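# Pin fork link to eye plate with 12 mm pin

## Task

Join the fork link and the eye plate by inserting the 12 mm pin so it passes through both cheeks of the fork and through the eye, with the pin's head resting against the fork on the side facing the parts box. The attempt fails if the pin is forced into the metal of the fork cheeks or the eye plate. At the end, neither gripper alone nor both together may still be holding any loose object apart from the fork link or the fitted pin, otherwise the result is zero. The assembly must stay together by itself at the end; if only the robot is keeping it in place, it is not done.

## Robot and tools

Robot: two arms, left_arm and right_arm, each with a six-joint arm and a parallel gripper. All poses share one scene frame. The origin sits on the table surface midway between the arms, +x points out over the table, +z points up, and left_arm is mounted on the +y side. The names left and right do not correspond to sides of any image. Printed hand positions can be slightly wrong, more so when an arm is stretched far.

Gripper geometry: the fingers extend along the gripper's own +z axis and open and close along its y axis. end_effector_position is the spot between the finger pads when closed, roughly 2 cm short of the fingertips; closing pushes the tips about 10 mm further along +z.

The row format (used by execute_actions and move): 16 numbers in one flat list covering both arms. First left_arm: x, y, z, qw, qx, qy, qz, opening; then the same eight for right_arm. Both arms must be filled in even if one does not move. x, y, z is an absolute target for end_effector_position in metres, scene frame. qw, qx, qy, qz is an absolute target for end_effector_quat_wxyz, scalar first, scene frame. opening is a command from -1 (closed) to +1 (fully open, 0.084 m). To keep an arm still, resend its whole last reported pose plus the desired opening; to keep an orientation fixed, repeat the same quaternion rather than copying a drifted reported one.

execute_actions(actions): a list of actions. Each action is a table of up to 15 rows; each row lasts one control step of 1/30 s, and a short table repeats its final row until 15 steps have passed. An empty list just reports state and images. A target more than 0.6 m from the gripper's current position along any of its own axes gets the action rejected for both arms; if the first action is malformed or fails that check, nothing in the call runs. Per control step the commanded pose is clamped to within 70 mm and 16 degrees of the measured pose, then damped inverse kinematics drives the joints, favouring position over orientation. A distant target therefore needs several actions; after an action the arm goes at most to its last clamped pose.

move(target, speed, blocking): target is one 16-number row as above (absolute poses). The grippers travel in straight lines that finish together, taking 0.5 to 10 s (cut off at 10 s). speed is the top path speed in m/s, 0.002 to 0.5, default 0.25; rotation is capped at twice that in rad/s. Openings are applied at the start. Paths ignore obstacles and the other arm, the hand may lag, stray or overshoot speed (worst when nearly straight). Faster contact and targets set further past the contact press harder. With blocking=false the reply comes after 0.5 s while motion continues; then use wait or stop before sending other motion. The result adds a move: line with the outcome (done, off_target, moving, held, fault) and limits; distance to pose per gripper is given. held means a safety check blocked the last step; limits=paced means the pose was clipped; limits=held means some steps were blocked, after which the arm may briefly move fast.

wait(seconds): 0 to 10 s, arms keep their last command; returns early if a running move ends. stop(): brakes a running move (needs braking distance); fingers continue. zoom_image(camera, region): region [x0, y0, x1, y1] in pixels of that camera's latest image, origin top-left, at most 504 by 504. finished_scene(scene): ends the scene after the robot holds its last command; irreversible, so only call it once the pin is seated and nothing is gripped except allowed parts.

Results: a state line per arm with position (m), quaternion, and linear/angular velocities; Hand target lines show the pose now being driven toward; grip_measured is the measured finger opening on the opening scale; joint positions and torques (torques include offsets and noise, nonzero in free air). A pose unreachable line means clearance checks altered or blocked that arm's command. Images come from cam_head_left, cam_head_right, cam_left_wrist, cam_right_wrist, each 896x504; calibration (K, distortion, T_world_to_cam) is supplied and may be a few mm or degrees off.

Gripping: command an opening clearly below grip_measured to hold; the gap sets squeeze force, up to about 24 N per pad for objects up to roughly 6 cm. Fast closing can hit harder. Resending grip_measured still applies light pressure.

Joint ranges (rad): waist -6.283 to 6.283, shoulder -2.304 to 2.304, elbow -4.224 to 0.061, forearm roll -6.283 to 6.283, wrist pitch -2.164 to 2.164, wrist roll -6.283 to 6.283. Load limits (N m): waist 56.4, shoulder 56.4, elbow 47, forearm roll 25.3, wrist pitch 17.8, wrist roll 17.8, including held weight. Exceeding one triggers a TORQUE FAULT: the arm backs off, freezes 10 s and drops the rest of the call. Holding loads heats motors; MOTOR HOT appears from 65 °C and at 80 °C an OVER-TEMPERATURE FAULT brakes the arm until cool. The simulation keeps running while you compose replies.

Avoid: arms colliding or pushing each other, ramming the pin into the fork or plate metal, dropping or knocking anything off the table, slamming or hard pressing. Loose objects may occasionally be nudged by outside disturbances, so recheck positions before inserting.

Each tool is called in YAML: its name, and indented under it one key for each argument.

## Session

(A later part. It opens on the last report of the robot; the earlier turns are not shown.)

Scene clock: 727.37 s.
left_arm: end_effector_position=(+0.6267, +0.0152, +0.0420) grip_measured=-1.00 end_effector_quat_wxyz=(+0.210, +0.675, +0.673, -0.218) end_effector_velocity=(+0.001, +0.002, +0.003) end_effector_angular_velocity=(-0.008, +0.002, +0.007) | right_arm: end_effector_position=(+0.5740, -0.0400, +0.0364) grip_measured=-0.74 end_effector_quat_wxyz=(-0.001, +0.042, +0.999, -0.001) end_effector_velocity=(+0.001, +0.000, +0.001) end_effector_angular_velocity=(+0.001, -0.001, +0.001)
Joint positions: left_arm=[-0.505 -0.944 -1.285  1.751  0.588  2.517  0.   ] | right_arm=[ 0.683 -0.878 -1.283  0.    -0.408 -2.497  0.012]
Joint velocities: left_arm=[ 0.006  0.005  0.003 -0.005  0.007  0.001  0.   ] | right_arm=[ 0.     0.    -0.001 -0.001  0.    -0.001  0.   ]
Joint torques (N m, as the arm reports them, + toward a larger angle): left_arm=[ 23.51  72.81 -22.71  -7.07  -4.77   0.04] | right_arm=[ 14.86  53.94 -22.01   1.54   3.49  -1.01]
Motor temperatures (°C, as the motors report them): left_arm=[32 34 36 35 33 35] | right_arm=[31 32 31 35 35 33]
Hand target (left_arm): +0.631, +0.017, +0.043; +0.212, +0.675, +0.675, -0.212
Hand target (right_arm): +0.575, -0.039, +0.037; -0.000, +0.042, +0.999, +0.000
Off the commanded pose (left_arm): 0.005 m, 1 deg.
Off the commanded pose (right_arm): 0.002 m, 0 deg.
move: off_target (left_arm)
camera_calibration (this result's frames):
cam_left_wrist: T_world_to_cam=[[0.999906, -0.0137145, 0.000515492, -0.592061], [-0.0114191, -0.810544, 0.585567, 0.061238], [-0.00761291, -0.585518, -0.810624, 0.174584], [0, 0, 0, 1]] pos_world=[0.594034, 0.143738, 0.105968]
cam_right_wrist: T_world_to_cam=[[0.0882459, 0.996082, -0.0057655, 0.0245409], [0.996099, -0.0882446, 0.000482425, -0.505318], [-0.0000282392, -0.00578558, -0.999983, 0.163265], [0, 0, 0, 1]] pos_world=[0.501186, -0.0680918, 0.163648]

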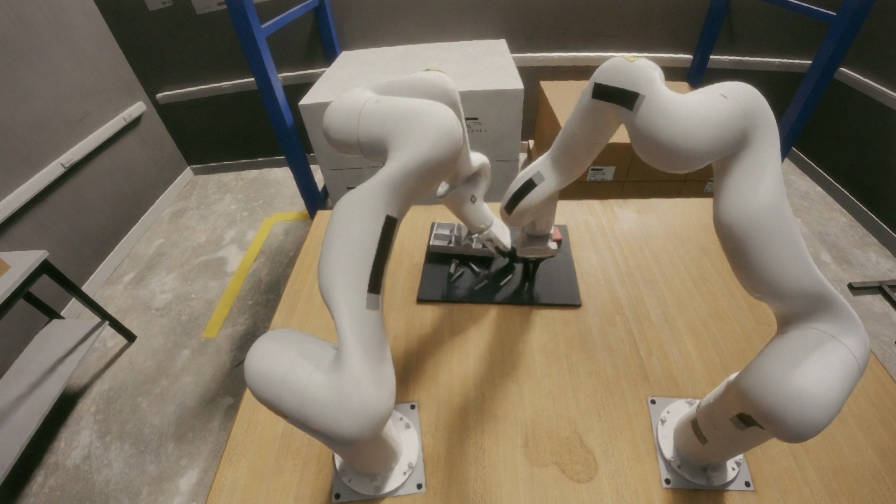

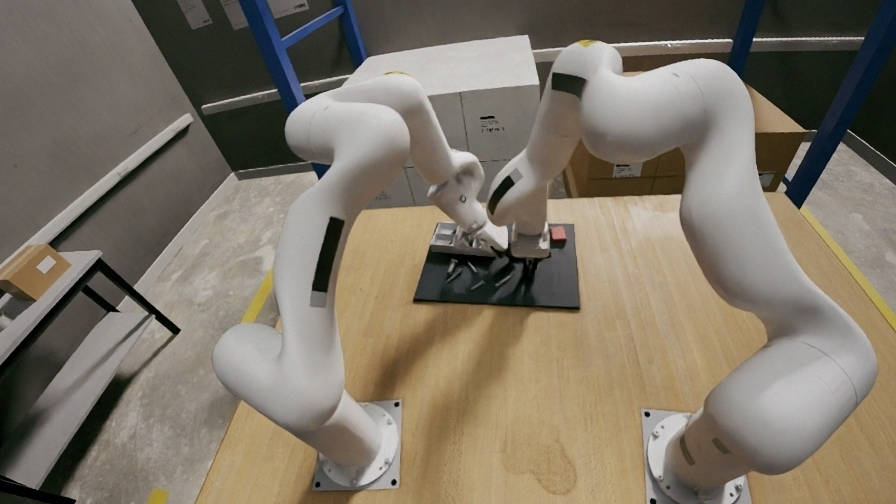

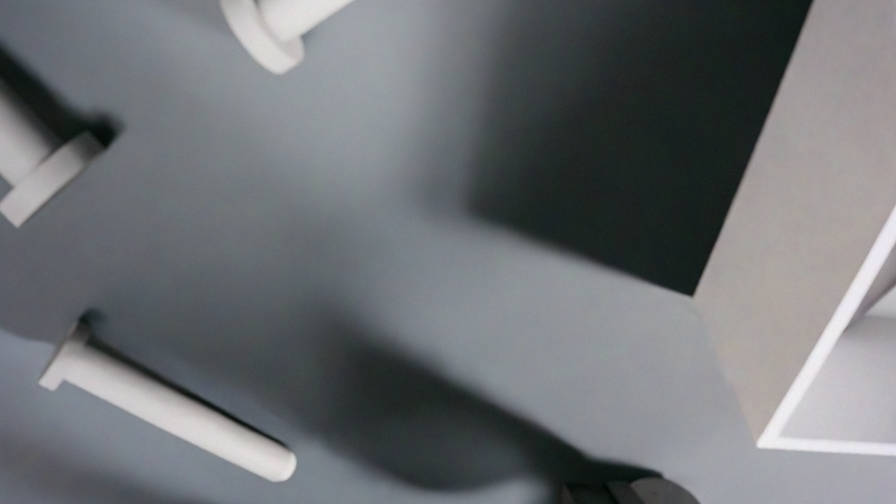

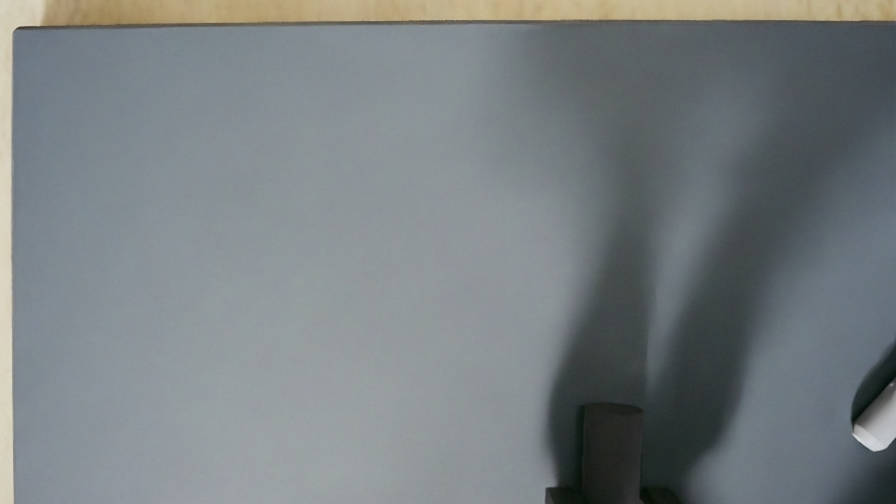

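move:
  target: [0.631,0.04,0.045,0.212,0.675,0.675,-0.212,-1,0.575,-0.040,0.034,0,0.042,0.999,0,0.2]
  speed: 0.02

move:
  target: [0.62,0.14,0.13,0.212,0.675,0.675,-0.212,-1,0.575,-0.040,0.11,0,0.042,0.999,0,0.2]
  speed: 0.1

move:
  target: [0.68,0.15,0.11,0,0,0.866,-0.5,-1,0.629,-0.10,0.12,0,0.707,0.707,0,0.2]
  speed: 0.15

zoom_image:
  camera: "cam_right_wrist"
  region: [350,0,850,250]

zoom_image:
  camera: "cam_left_wrist"
  region: [400,200,650,400]

Scene clock: 731.70 s.
left_arm: end_effector_position=(+0.6309, +0.0399, +0.0450) grip_measured=-1.00 end_effector_quat_wxyz=(+0.212, +0.675, +0.675, -0.212) end_effector_velocity=(+0.000, +0.002, +0.001) end_effector_angular_velocity=(-0.000, -0.001, -0.000) | right_arm: end_effector_position=(+0.5750, -0.0400, +0.0340) grip_measured=+0.19 end_effector_quat_wxyz=(-0.000, +0.042, +0.999, -0.000) end_effector_velocity=(+0.001, -0.001, -0.000) end_effector_angular_velocity=(+0.000, -0.001, -0.001)
Joint positions: left_arm=[-0.467 -0.926 -1.262  1.765  0.589  2.54   0.   ] | right_arm=[ 0.682 -0.882 -1.285  0.    -0.402 -2.499  0.052]
Joint velocities: left_arm=[0.003 0.002 0.002 0.001 0.001 0.002 0.   ] | right_arm=[-0.002 -0.001 -0.001 -0.001  0.     0.    -0.   ]
Joint torques (N m, as the arm reports them, + toward a larger angle): left_arm=[ 6.14 68.2  -8.66 -1.72  0.9  -0.19] | right_arm=[  0.45  39.93 -11.53  -0.88   0.41  -0.37]
Motor temperatures (°C, as the motors report them): left_arm=[32 34 37 35 33 35] | right_arm=[31 32 31 35 35 33]
Hand target (left_arm): +0.631, +0.040, +0.045; +0.212, +0.675, +0.675, -0.212
Hand target (right_arm): +0.575, -0.040, +0.034; -0.000, +0.042, +0.999, +0.000
Off the commanded pose (left_arm): 0.000 m, 0 deg.
Off the commanded pose (right_arm): 0.000 m, 0 deg.
move: done
camera_calibration (this result's frames):
cam_left_wrist: T_world_to_cam=[[0.999921, -0.00804418, 0.00966071, -0.59655], [-0.0121591, -0.814038, 0.580685, 0.0803402], [0.00319305, -0.580756, -0.814071, 0.184622], [0, 0, 0, 1]] pos_world=[0.596891, 0.167821, 0.109406]
cam_right_wrist: T_world_to_cam=[[0.0876268, 0.996144, -0.00420978, 0.0247117], [0.996151, -0.0876165, 0.00256865, -0.506354], [0.0021899, -0.00441866, -0.999988, 0.159672], [0, 0, 0, 1]] pos_world=[0.50189, -0.0682758, 0.161075]

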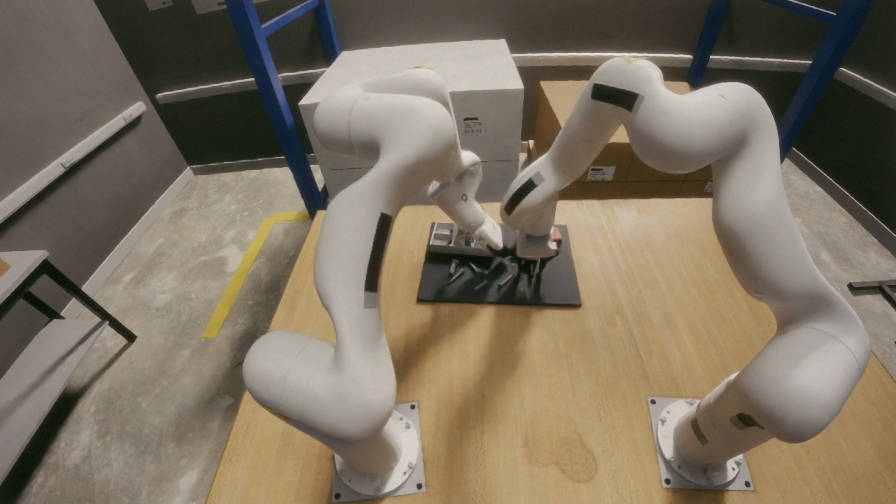

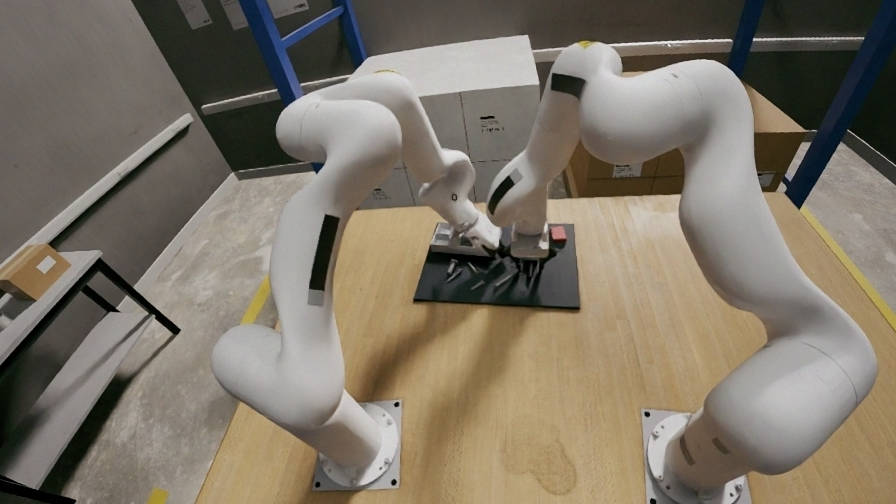

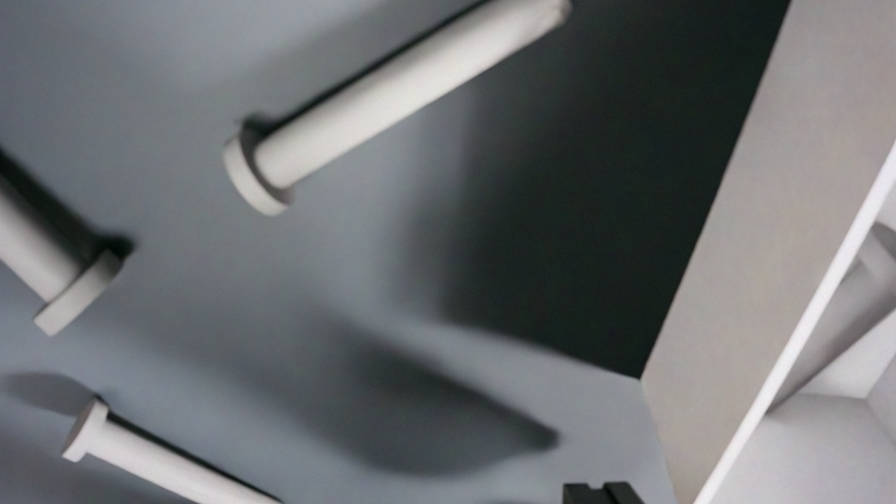

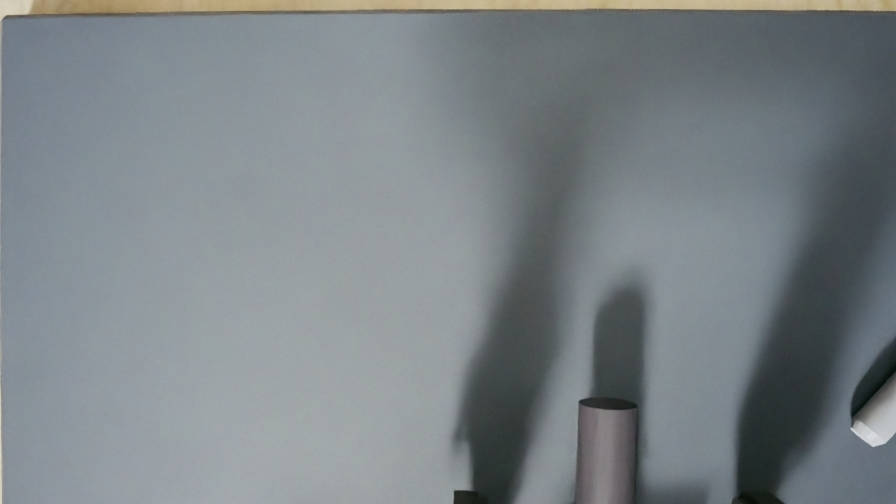

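Scene clock: 733.47 s.
left_arm: end_effector_position=(+0.6195, +0.1397, +0.1297) grip_measured=-1.00 end_effector_quat_wxyz=(+0.212, +0.675, +0.675, -0.212) end_effector_velocity=(+0.000, +0.002, +0.002) end_effector_angular_velocity=(+0.000, -0.001, +0.000) | right_arm: end_effector_position=(+0.5752, -0.0398, +0.1098) grip_measured=+0.19 end_effector_quat_wxyz=(-0.000, +0.042, +0.999, +0.000) end_effector_velocity=(+0.000, -0.001, +0.001) end_effector_angular_velocity=(-0.000, +0.000, -0.001)
Joint positions: left_arm=[-0.302 -0.705 -1.116  1.991  0.669  2.451  0.   ] | right_arm=[ 0.682 -0.747 -1.265  0.    -0.518 -2.499  0.052]
Joint velocities: left_arm=[ 0.003  0.004  0.001  0.005  0.001 -0.002  0.   ] | right_arm=[-0.001  0.002  0.001  0.    -0.002 -0.001 -0.   ]
Joint torques (N m, as the arm reports them, + toward a larger angle): left_arm=[ 6.16 61.4  -8.77 -1.33  0.87 -0.26] | right_arm=[ -1.71  36.66 -12.09  -1.38   0.24  -0.4 ]
Motor temperatures (°C, as the motors report them): left_arm=[32 34 37 35 33 35] | right_arm=[31 32 31 35 35 33]
Hand target (left_arm): +0.620, +0.140, +0.130; +0.212, +0.675, +0.675, -0.212
Hand target (right_arm): +0.575, -0.040, +0.110; -0.000, +0.042, +0.999, +0.000
Off the commanded pose (left_arm): 0.001 m, 0 deg.
Off the commanded pose (right_arm): 0.000 m, 0 deg.
move: done
camera_calibration (this result's frames):
cam_left_wrist: T_world_to_cam=[[0.99992, -0.00812071, 0.00965838, -0.585174], [-0.0122203, -0.813987, 0.580755, 0.112339], [0.00314565, -0.580827, -0.814021, 0.311646], [0, 0, 0, 1]] pos_world=[0.58552, 0.267702, 0.194097]
cam_right_wrist: T_world_to_cam=[[0.0875409, 0.996152, -0.00418902, 0.0248957], [0.996159, -0.0875317, 0.00233989, -0.506706], [0.00196421, -0.00437776, -0.999988, 0.235548], [0, 0, 0, 1]] pos_world=[0.502118, -0.0681216, 0.236835]

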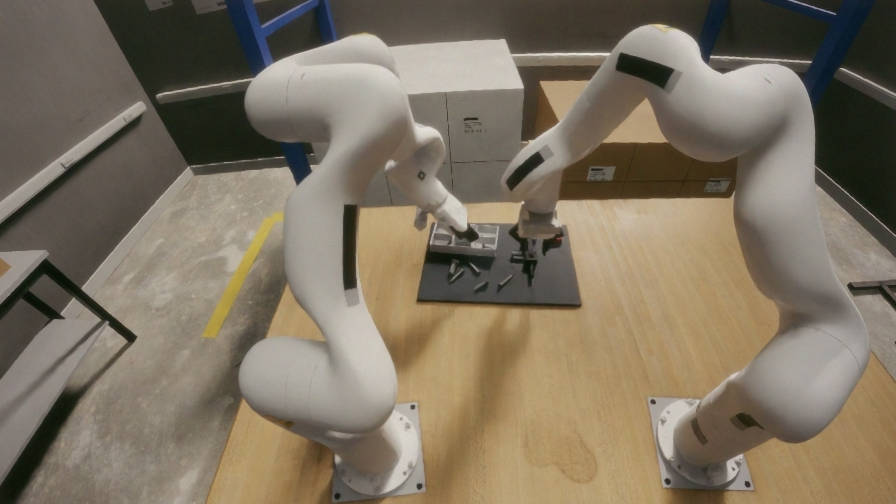

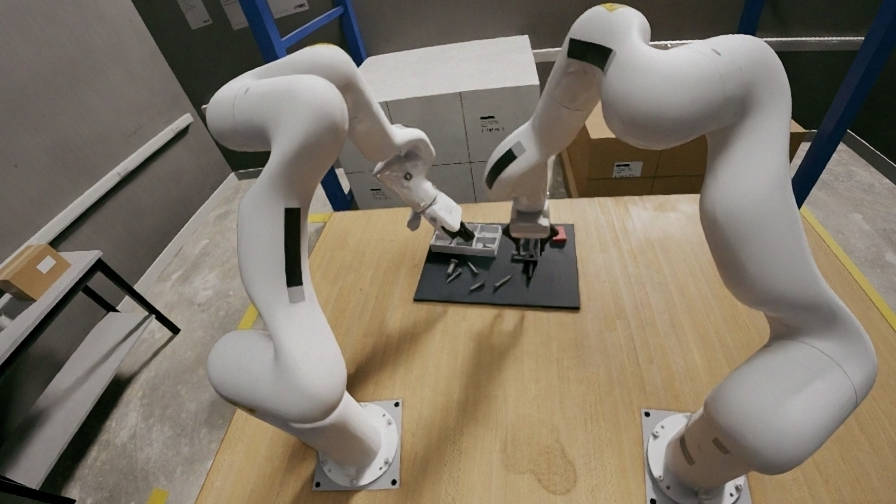

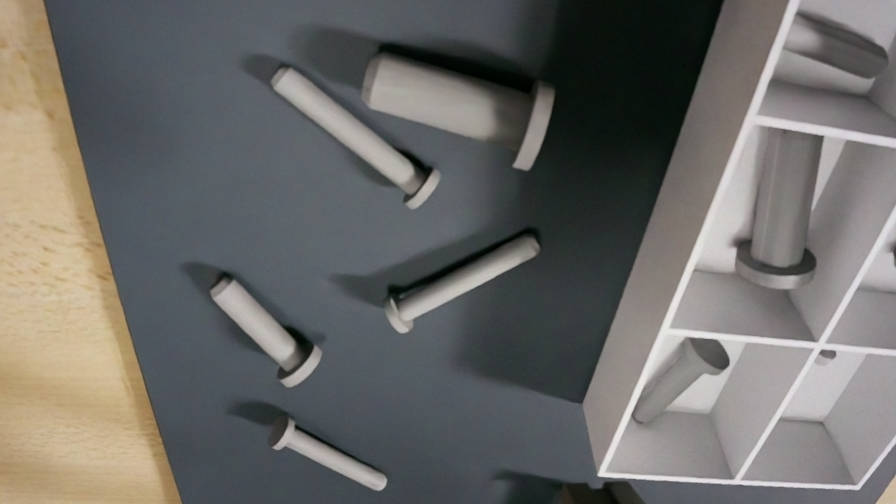

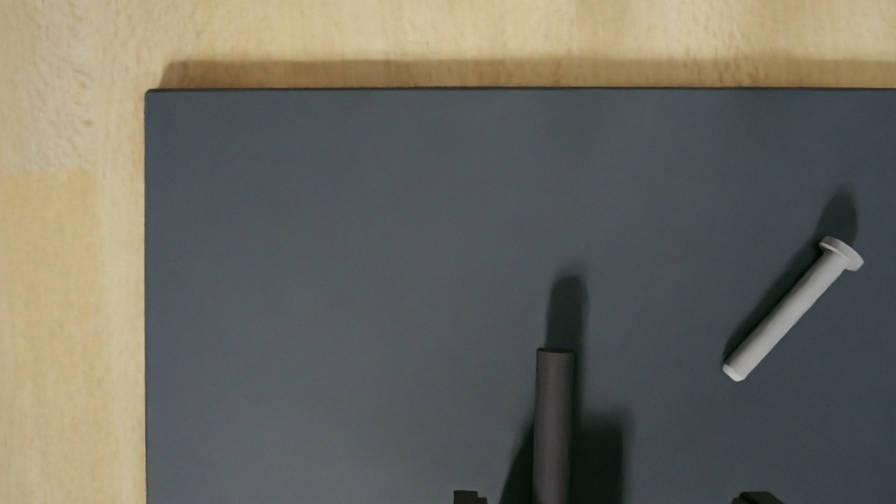

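Scene clock: 739.27 s.
left_arm: end_effector_position=(+0.6803, +0.1502, +0.1102) grip_measured=-1.00 end_effector_quat_wxyz=(-0.000, +0.001, +0.866, -0.500) end_effector_velocity=(+0.001, +0.000, -0.000) end_effector_angular_velocity=(-0.001, +0.007, +0.008) | right_arm: end_effector_position=(+0.6289, -0.0998, +0.1199) grip_measured=+0.19 end_effector_quat_wxyz=(-0.000, +0.707, +0.707, +0.000) end_effector_velocity=(+0.000, +0.000, +0.000) end_effector_angular_velocity=(-0.001, -0.001, -0.008)
Joint positions: left_arm=[-0.155 -0.988 -1.347  1.776  1.085  1.163  0.   ] | right_arm=[ 0.554 -0.768 -1.331  0.001 -0.563 -1.141  0.052]
Joint velocities: left_arm=[ 0.001 -0.001 -0.    -0.004 -0.    -0.008  0.   ] | right_arm=[ 0.001 -0.001 -0.001 -0.003 -0.001  0.011  0.   ]
Joint torques (N m, as the arm reports them, + toward a larger angle): left_arm=[ 6.5  69.9  -8.4  -1.53  1.31 -0.3 ] | right_arm=[  0.26  34.96 -14.1   -2.03   0.31  -0.15]
Motor temperatures (°C, as the motors report them): left_arm=[32 34 37 35 33 35] | right_arm=[31 32 31 35 35 33]
Hand target (left_arm): +0.680, +0.150, +0.110; -0.000, +0.000, +0.866, -0.500
Hand target (right_arm): +0.629, -0.100, +0.120; -0.000, +0.707, +0.707, +0.000
Off the commanded pose (left_arm): 0.000 m, 0 deg.
Off the commanded pose (right_arm): 0.000 m, 0 deg.
move: done
camera_calibration (this result's frames):
cam_left_wrist: T_world_to_cam=[[0.012842, 0.503181, -0.864086, 0.0453495], [0.999869, 0.00208244, 0.0160727, -0.615942], [0.00988686, -0.864179, -0.503088, 0.30537], [0, 0, 0, 1]] pos_world=[0.612259, 0.242358, 0.202714]
cam_right_wrist: T_world_to_cam=[[0.999987, -0.00279573, -0.00436314, -0.593585], [-0.0027868, -0.999994, 0.00205323, -0.0282828], [-0.00436885, -0.00204105, -0.999988, 0.249543], [0, 0, 0, 1]] pos_world=[0.594588, -0.0294328, 0.247008]

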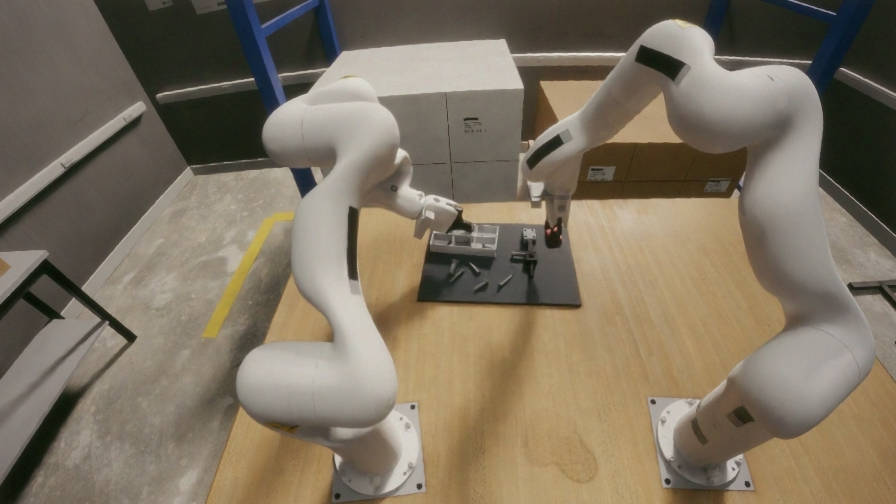

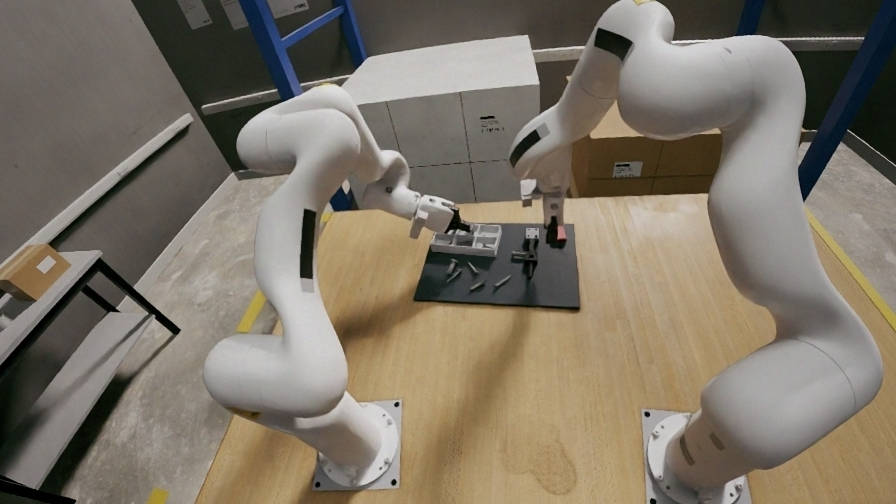

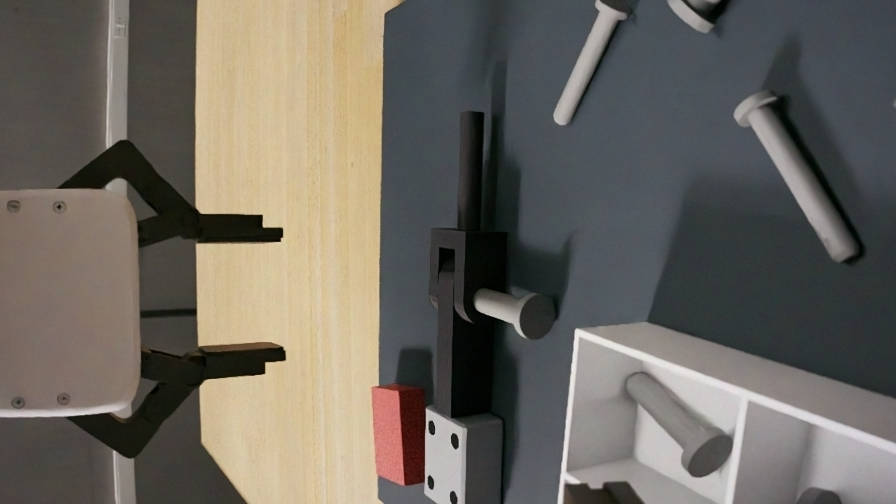

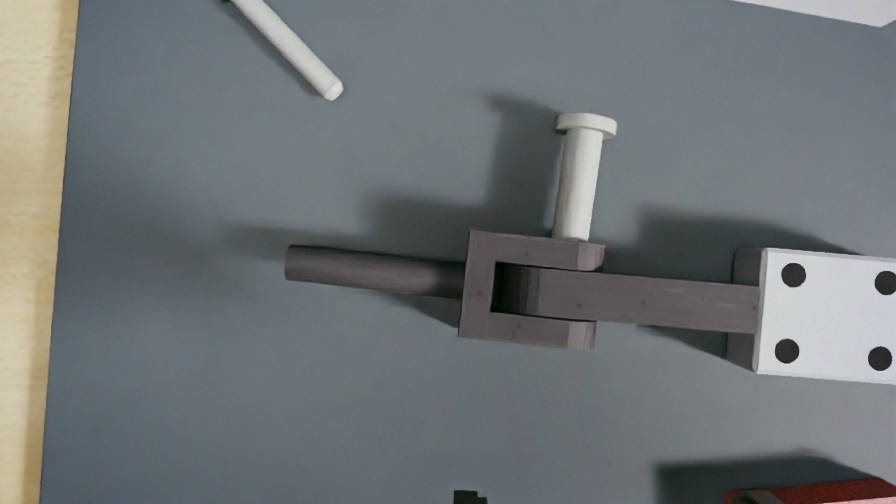

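Region (350, 0, 850, 250) of cam_right_wrist's 896x504 image, scaled by 1.008, with more detail than that image has.

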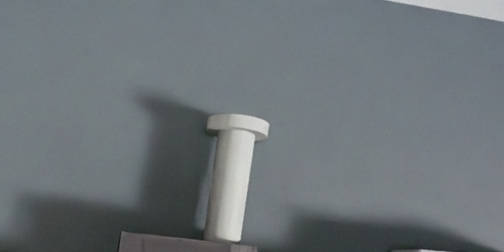

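Region (400, 200, 650, 400) of cam_left_wrist's 896x504 image, scaled by 2.016, with more detail than that image has; it fills the top 403 rows of this view, and the rest is white.

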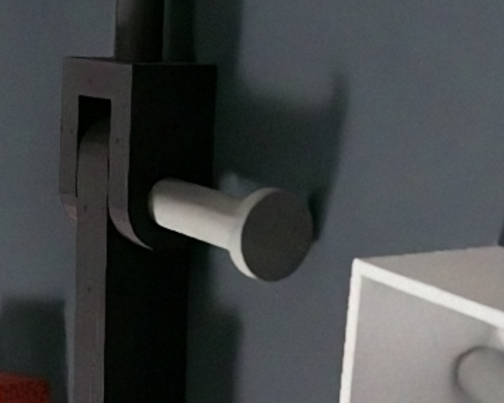

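move:
  target: [0.68,0.15,0.11,0,0,0.866,-0.5,-1,0.66,-0.045,0.10,0,0.042,0.999,0,-0.45]
  speed: 0.15

move:
  target: [0.68,0.15,0.11,0,0,0.866,-0.5,-1,0.66,-0.045,0.042,0,0.042,0.999,0,-0.45]
  speed: 0.03

move:
  target: [0.68,0.15,0.11,0,0,0.866,-0.5,-1,0.648,-0.044,0.042,0,0.042,0.999,0,-0.45]
  speed: 0.004

Scene clock: 748.53 s.
left_arm: end_effector_position=(+0.6800, +0.1500, +0.1100) grip_measured=-1.00 end_effector_quat_wxyz=(-0.000, -0.000, +0.866, -0.500) end_effector_velocity=(-0.000, -0.001, +0.000) end_effector_angular_velocity=(-0.001, +0.000, -0.002) | right_arm: end_effector_position=(+0.6600, -0.0451, +0.0998) grip_measured=-0.47 end_effector_quat_wxyz=(+0.000, +0.042, +0.999, -0.000) end_effector_velocity=(+0.001, +0.000, +0.000) end_effector_angular_velocity=(+0.002, +0.000, +0.009)
Joint positions: left_arm=[-0.155 -0.987 -1.345  1.773  1.085  1.164  0.   ] | right_arm=[ 0.609 -0.908 -1.528 -0.    -0.62  -2.571  0.024]
Joint velocities: left_arm=[-0.001 -0.    -0.     0.001  0.001  0.     0.   ] | right_arm=[-0.001 -0.001 -0.003  0.004 -0.001 -0.013 -0.   ]
Joint torques (N m, as the arm reports them, + toward a larger angle): left_arm=[ 6.31 69.23 -8.58 -1.86  1.25 -0.22] | right_arm=[  0.58  42.89 -13.77  -0.41   0.54  -0.41]
Motor temperatures (°C, as the motors report them): left_arm=[32 34 37 35 33 35] | right_arm=[31 32 31 35 35 33]
Hand target (left_arm): +0.680, +0.150, +0.110; -0.000, -0.000, +0.866, -0.500
Hand target (right_arm): +0.660, -0.045, +0.100; -0.000, +0.042, +0.999, -0.000
Off the commanded pose (left_arm): 0.000 m, 0 deg.
Off the commanded pose (right_arm): 0.000 m, 0 deg.
move: done
camera_calibration (this result's frames):
cam_left_wrist: T_world_to_cam=[[0.0121158, 0.502851, -0.864288, 0.04581], [0.999866, 0.00340438, 0.0159971, -0.615841], [0.0109865, -0.864366, -0.502743, 0.304373], [0, 0, 0, 1]] pos_world=[0.61186, 0.242151, 0.202466]
cam_right_wrist: T_world_to_cam=[[0.088515, 0.996065, -0.00441513, 0.0220524], [0.996072, -0.0885036, 0.00271149, -0.591638], [0.00231006, -0.0046378, -0.999987, 0.225185], [0, 0, 0, 1]] pos_world=[0.586842, -0.0732834, 0.226883]

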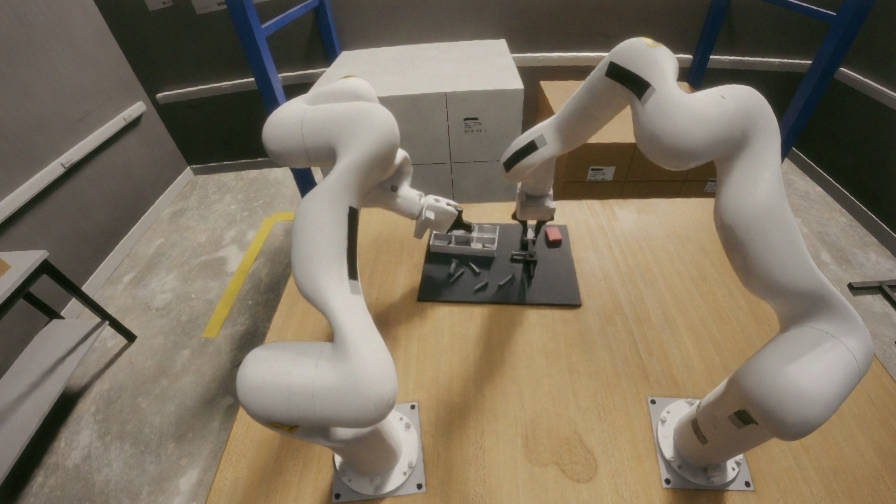

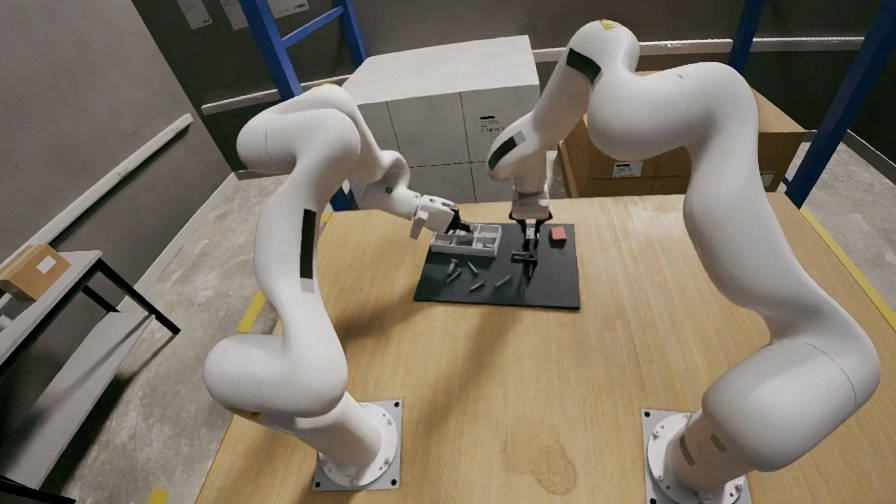

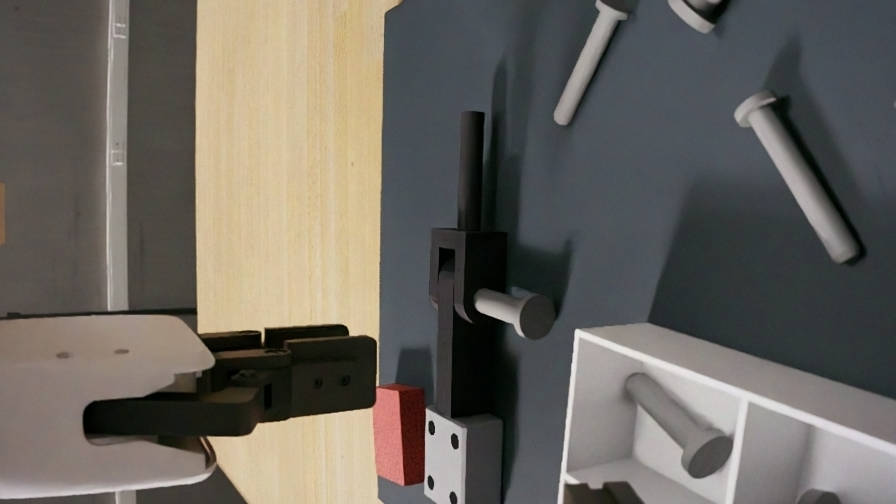

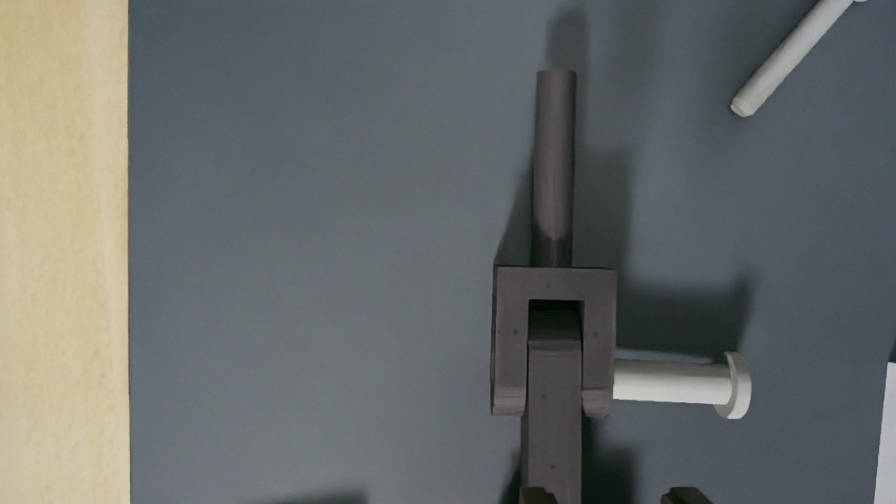

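Scene clock: 750.80 s.
left_arm: end_effector_position=(+0.6800, +0.1500, +0.1100) grip_measured=-1.00 end_effector_quat_wxyz=(-0.000, -0.000, +0.866, -0.500) end_effector_velocity=(+0.001, +0.001, +0.000) end_effector_angular_velocity=(+0.001, -0.001, +0.002) | right_arm: end_effector_position=(+0.6598, -0.0452, +0.0422) grip_measured=-0.47 end_effector_quat_wxyz=(-0.000, +0.042, +0.999, -0.000) end_effector_velocity=(+0.000, +0.001, -0.001) end_effector_angular_velocity=(+0.001, -0.000, -0.001)
Joint positions: left_arm=[-0.155 -0.987 -1.345  1.773  1.085  1.164  0.   ] | right_arm=[ 0.609 -1.002 -1.544 -0.    -0.543 -2.571  0.024]
Joint velocities: left_arm=[ 0.002  0.001  0.     0.001 -0.001  0.     0.   ] | right_arm=[ 0.    -0.003 -0.001  0.002  0.002 -0.     0.   ]
Joint torques (N m, as the arm reports them, + toward a larger angle): left_arm=[ 6.98 71.23 -8.89 -1.35  1.24 -0.3 ] | right_arm=[  1.54  46.71 -11.96  -1.31   0.71  -0.22]
Motor temperatures (°C, as the motors report them): left_arm=[32 34 37 35 33 35] | right_arm=[31 32 31 35 35 33]
Hand target (left_arm): +0.680, +0.150, +0.110; -0.000, -0.000, +0.866, -0.500
Hand target (right_arm): +0.660, -0.045, +0.042; +0.000, +0.042, +0.999, -0.000
Off the commanded pose (left_arm): 0.000 m, 0 deg.
Off the commanded pose (right_arm): 0.000 m, 0 deg.
move: done
camera_calibration (this result's frames):
cam_left_wrist: T_world_to_cam=[[0.0121168, 0.502851, -0.864288, 0.0458104], [0.999866, 0.00340487, 0.0159985, -0.61584], [0.0109876, -0.864367, -0.502742, 0.304372], [0, 0, 0, 1]] pos_world=[0.611858, 0.24215, 0.202467]
cam_right_wrist: T_world_to_cam=[[0.0877049, 0.996137, -0.00438037, 0.0224321], [0.996144, -0.0876944, 0.00252537, -0.591298], [0.00213148, -0.00458496, -0.999987, 0.167703], [0, 0, 0, 1]] pos_world=[0.586693, -0.0734301, 0.169293]

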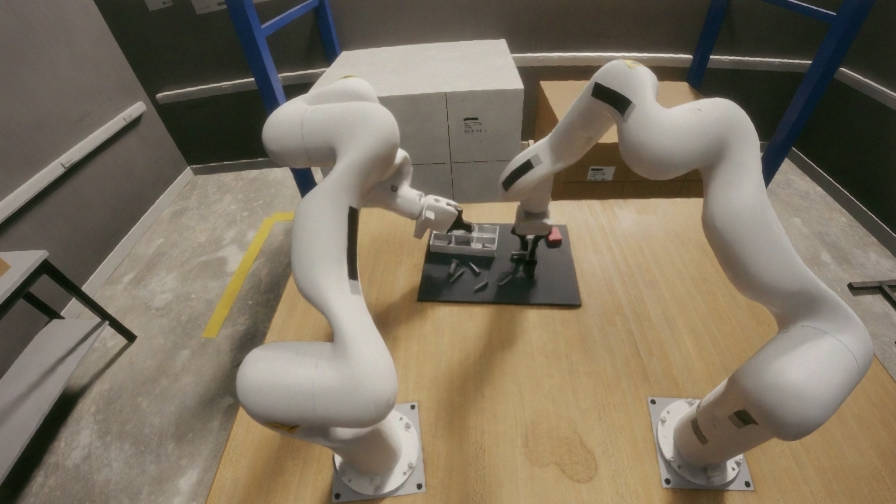

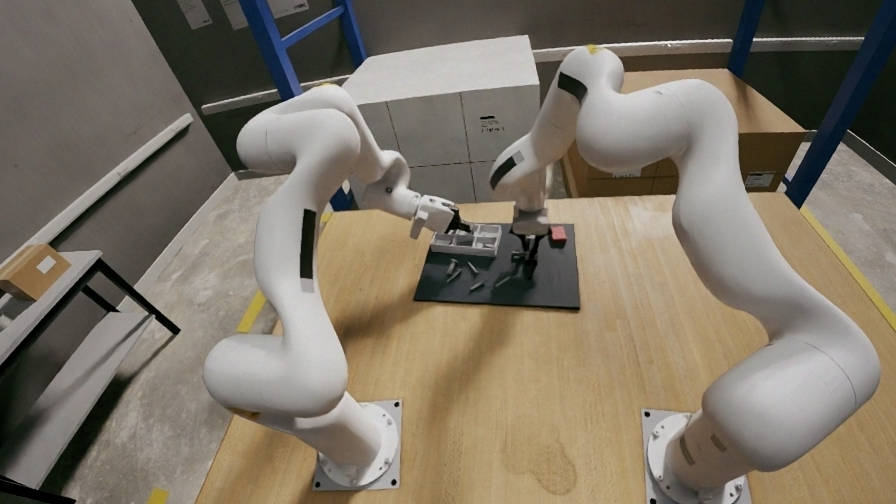

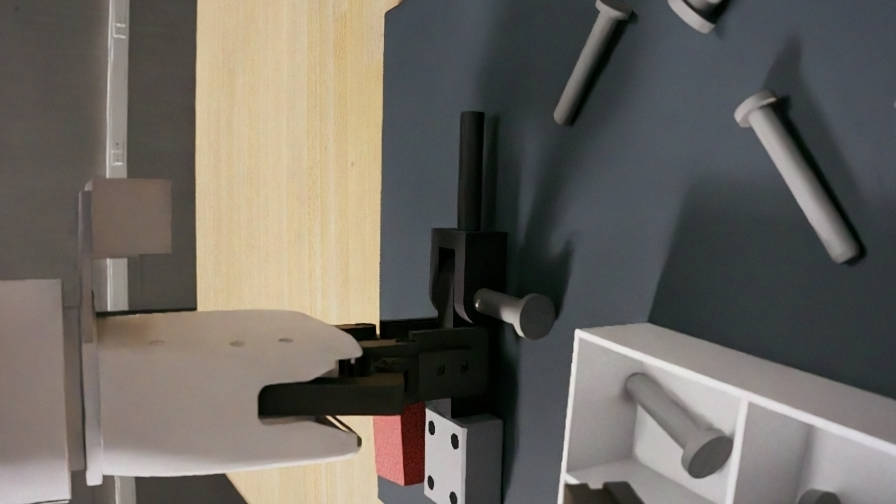

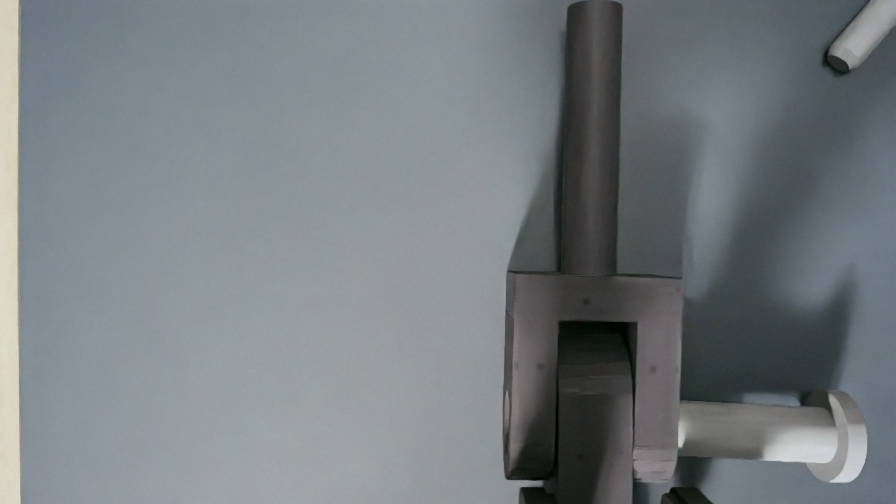

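Scene clock: 753.97 s.
left_arm: end_effector_position=(+0.6800, +0.1500, +0.1100) grip_measured=-1.00 end_effector_quat_wxyz=(+0.000, +0.000, +0.866, -0.500) end_effector_velocity=(-0.000, -0.000, -0.000) end_effector_angular_velocity=(+0.000, +0.000, -0.000) | right_arm: end_effector_position=(+0.6482, -0.0441, +0.0421) grip_measured=-0.46 end_effector_quat_wxyz=(+0.000, +0.042, +0.999, +0.000) end_effector_velocity=(+0.001, +0.000, +0.001) end_effector_angular_velocity=(+0.002, -0.002, -0.002)
Joint positions: left_arm=[-0.155 -0.987 -1.345  1.773  1.085  1.164  0.   ] | right_arm=[ 0.619 -0.982 -1.505 -0.    -0.523 -2.562  0.024]
Joint velocities: left_arm=[-0. -0.  0.  0.  0.  0.  0.] | right_arm=[-0.001  0.002  0.001  0.002  0.002  0.     0.   ]
Joint torques (N m, as the arm reports them, + toward a larger angle): left_arm=[ 6.84 69.28 -8.61 -1.52  1.37 -0.3 ] | right_arm=[  7.24  43.63 -11.79   1.4   -0.03  -0.04]
Motor temperatures (°C, as the motors report them): left_arm=[32 34 37 35 33 35] | right_arm=[31 32 31 35 35 33]
Hand target (left_arm): +0.680, +0.150, +0.110; -0.000, +0.000, +0.866, -0.500
Hand target (right_arm): +0.648, -0.044, +0.042; +0.000, +0.042, +0.999, -0.000
Off the commanded pose (left_arm): 0.000 m, 0 deg.
Off the commanded pose (right_arm): 0.000 m, 0 deg.
move: done
camera_calibration (this result's frames):
cam_left_wrist: T_world_to_cam=[[0.012117, 0.502851, -0.864288, 0.0458103], [0.999866, 0.00340471, 0.0159987, -0.61584], [0.0109876, -0.864367, -0.502742, 0.304372], [0, 0, 0, 1]] pos_world=[0.611859, 0.24215, 0.202467]
cam_right_wrist: T_world_to_cam=[[0.0876505, 0.996143, -0.00417525, 0.0223579], [0.996148, -0.0876394, 0.00277166, -0.579624], [0.00239506, -0.00440211, -0.999987, 0.167408], [0, 0, 0, 1]] pos_world=[0.575031, -0.0723326, 0.169105]

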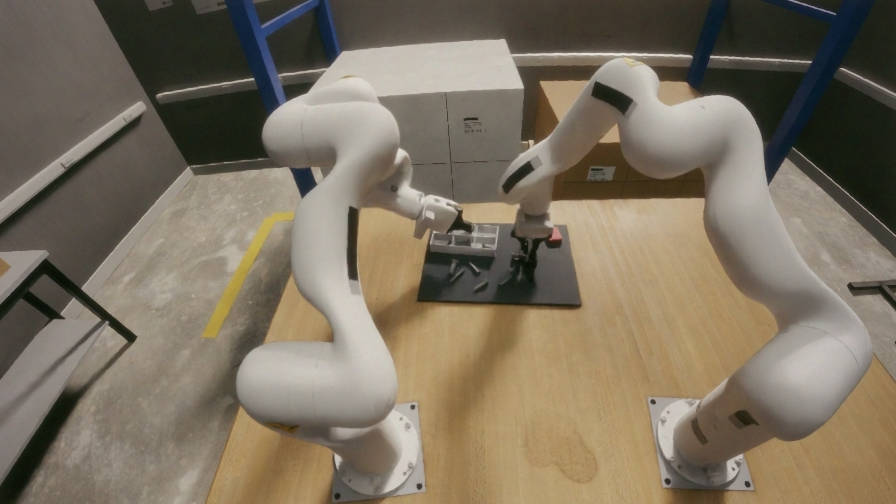

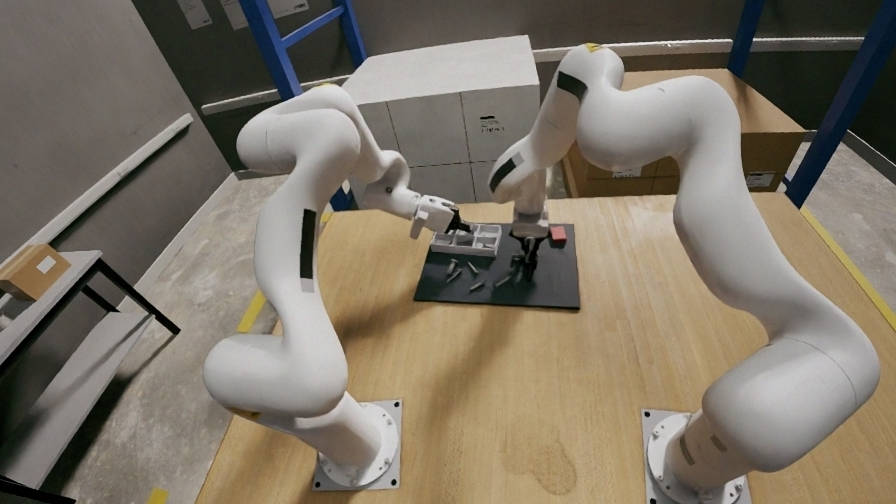

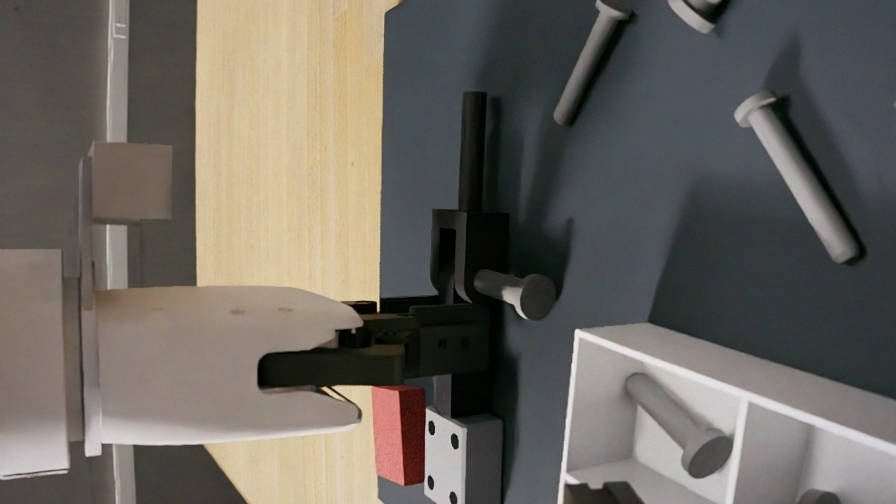

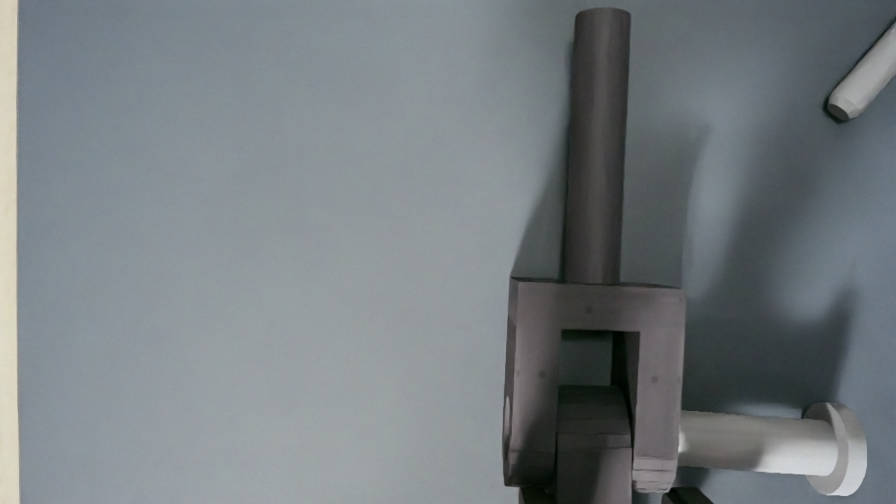

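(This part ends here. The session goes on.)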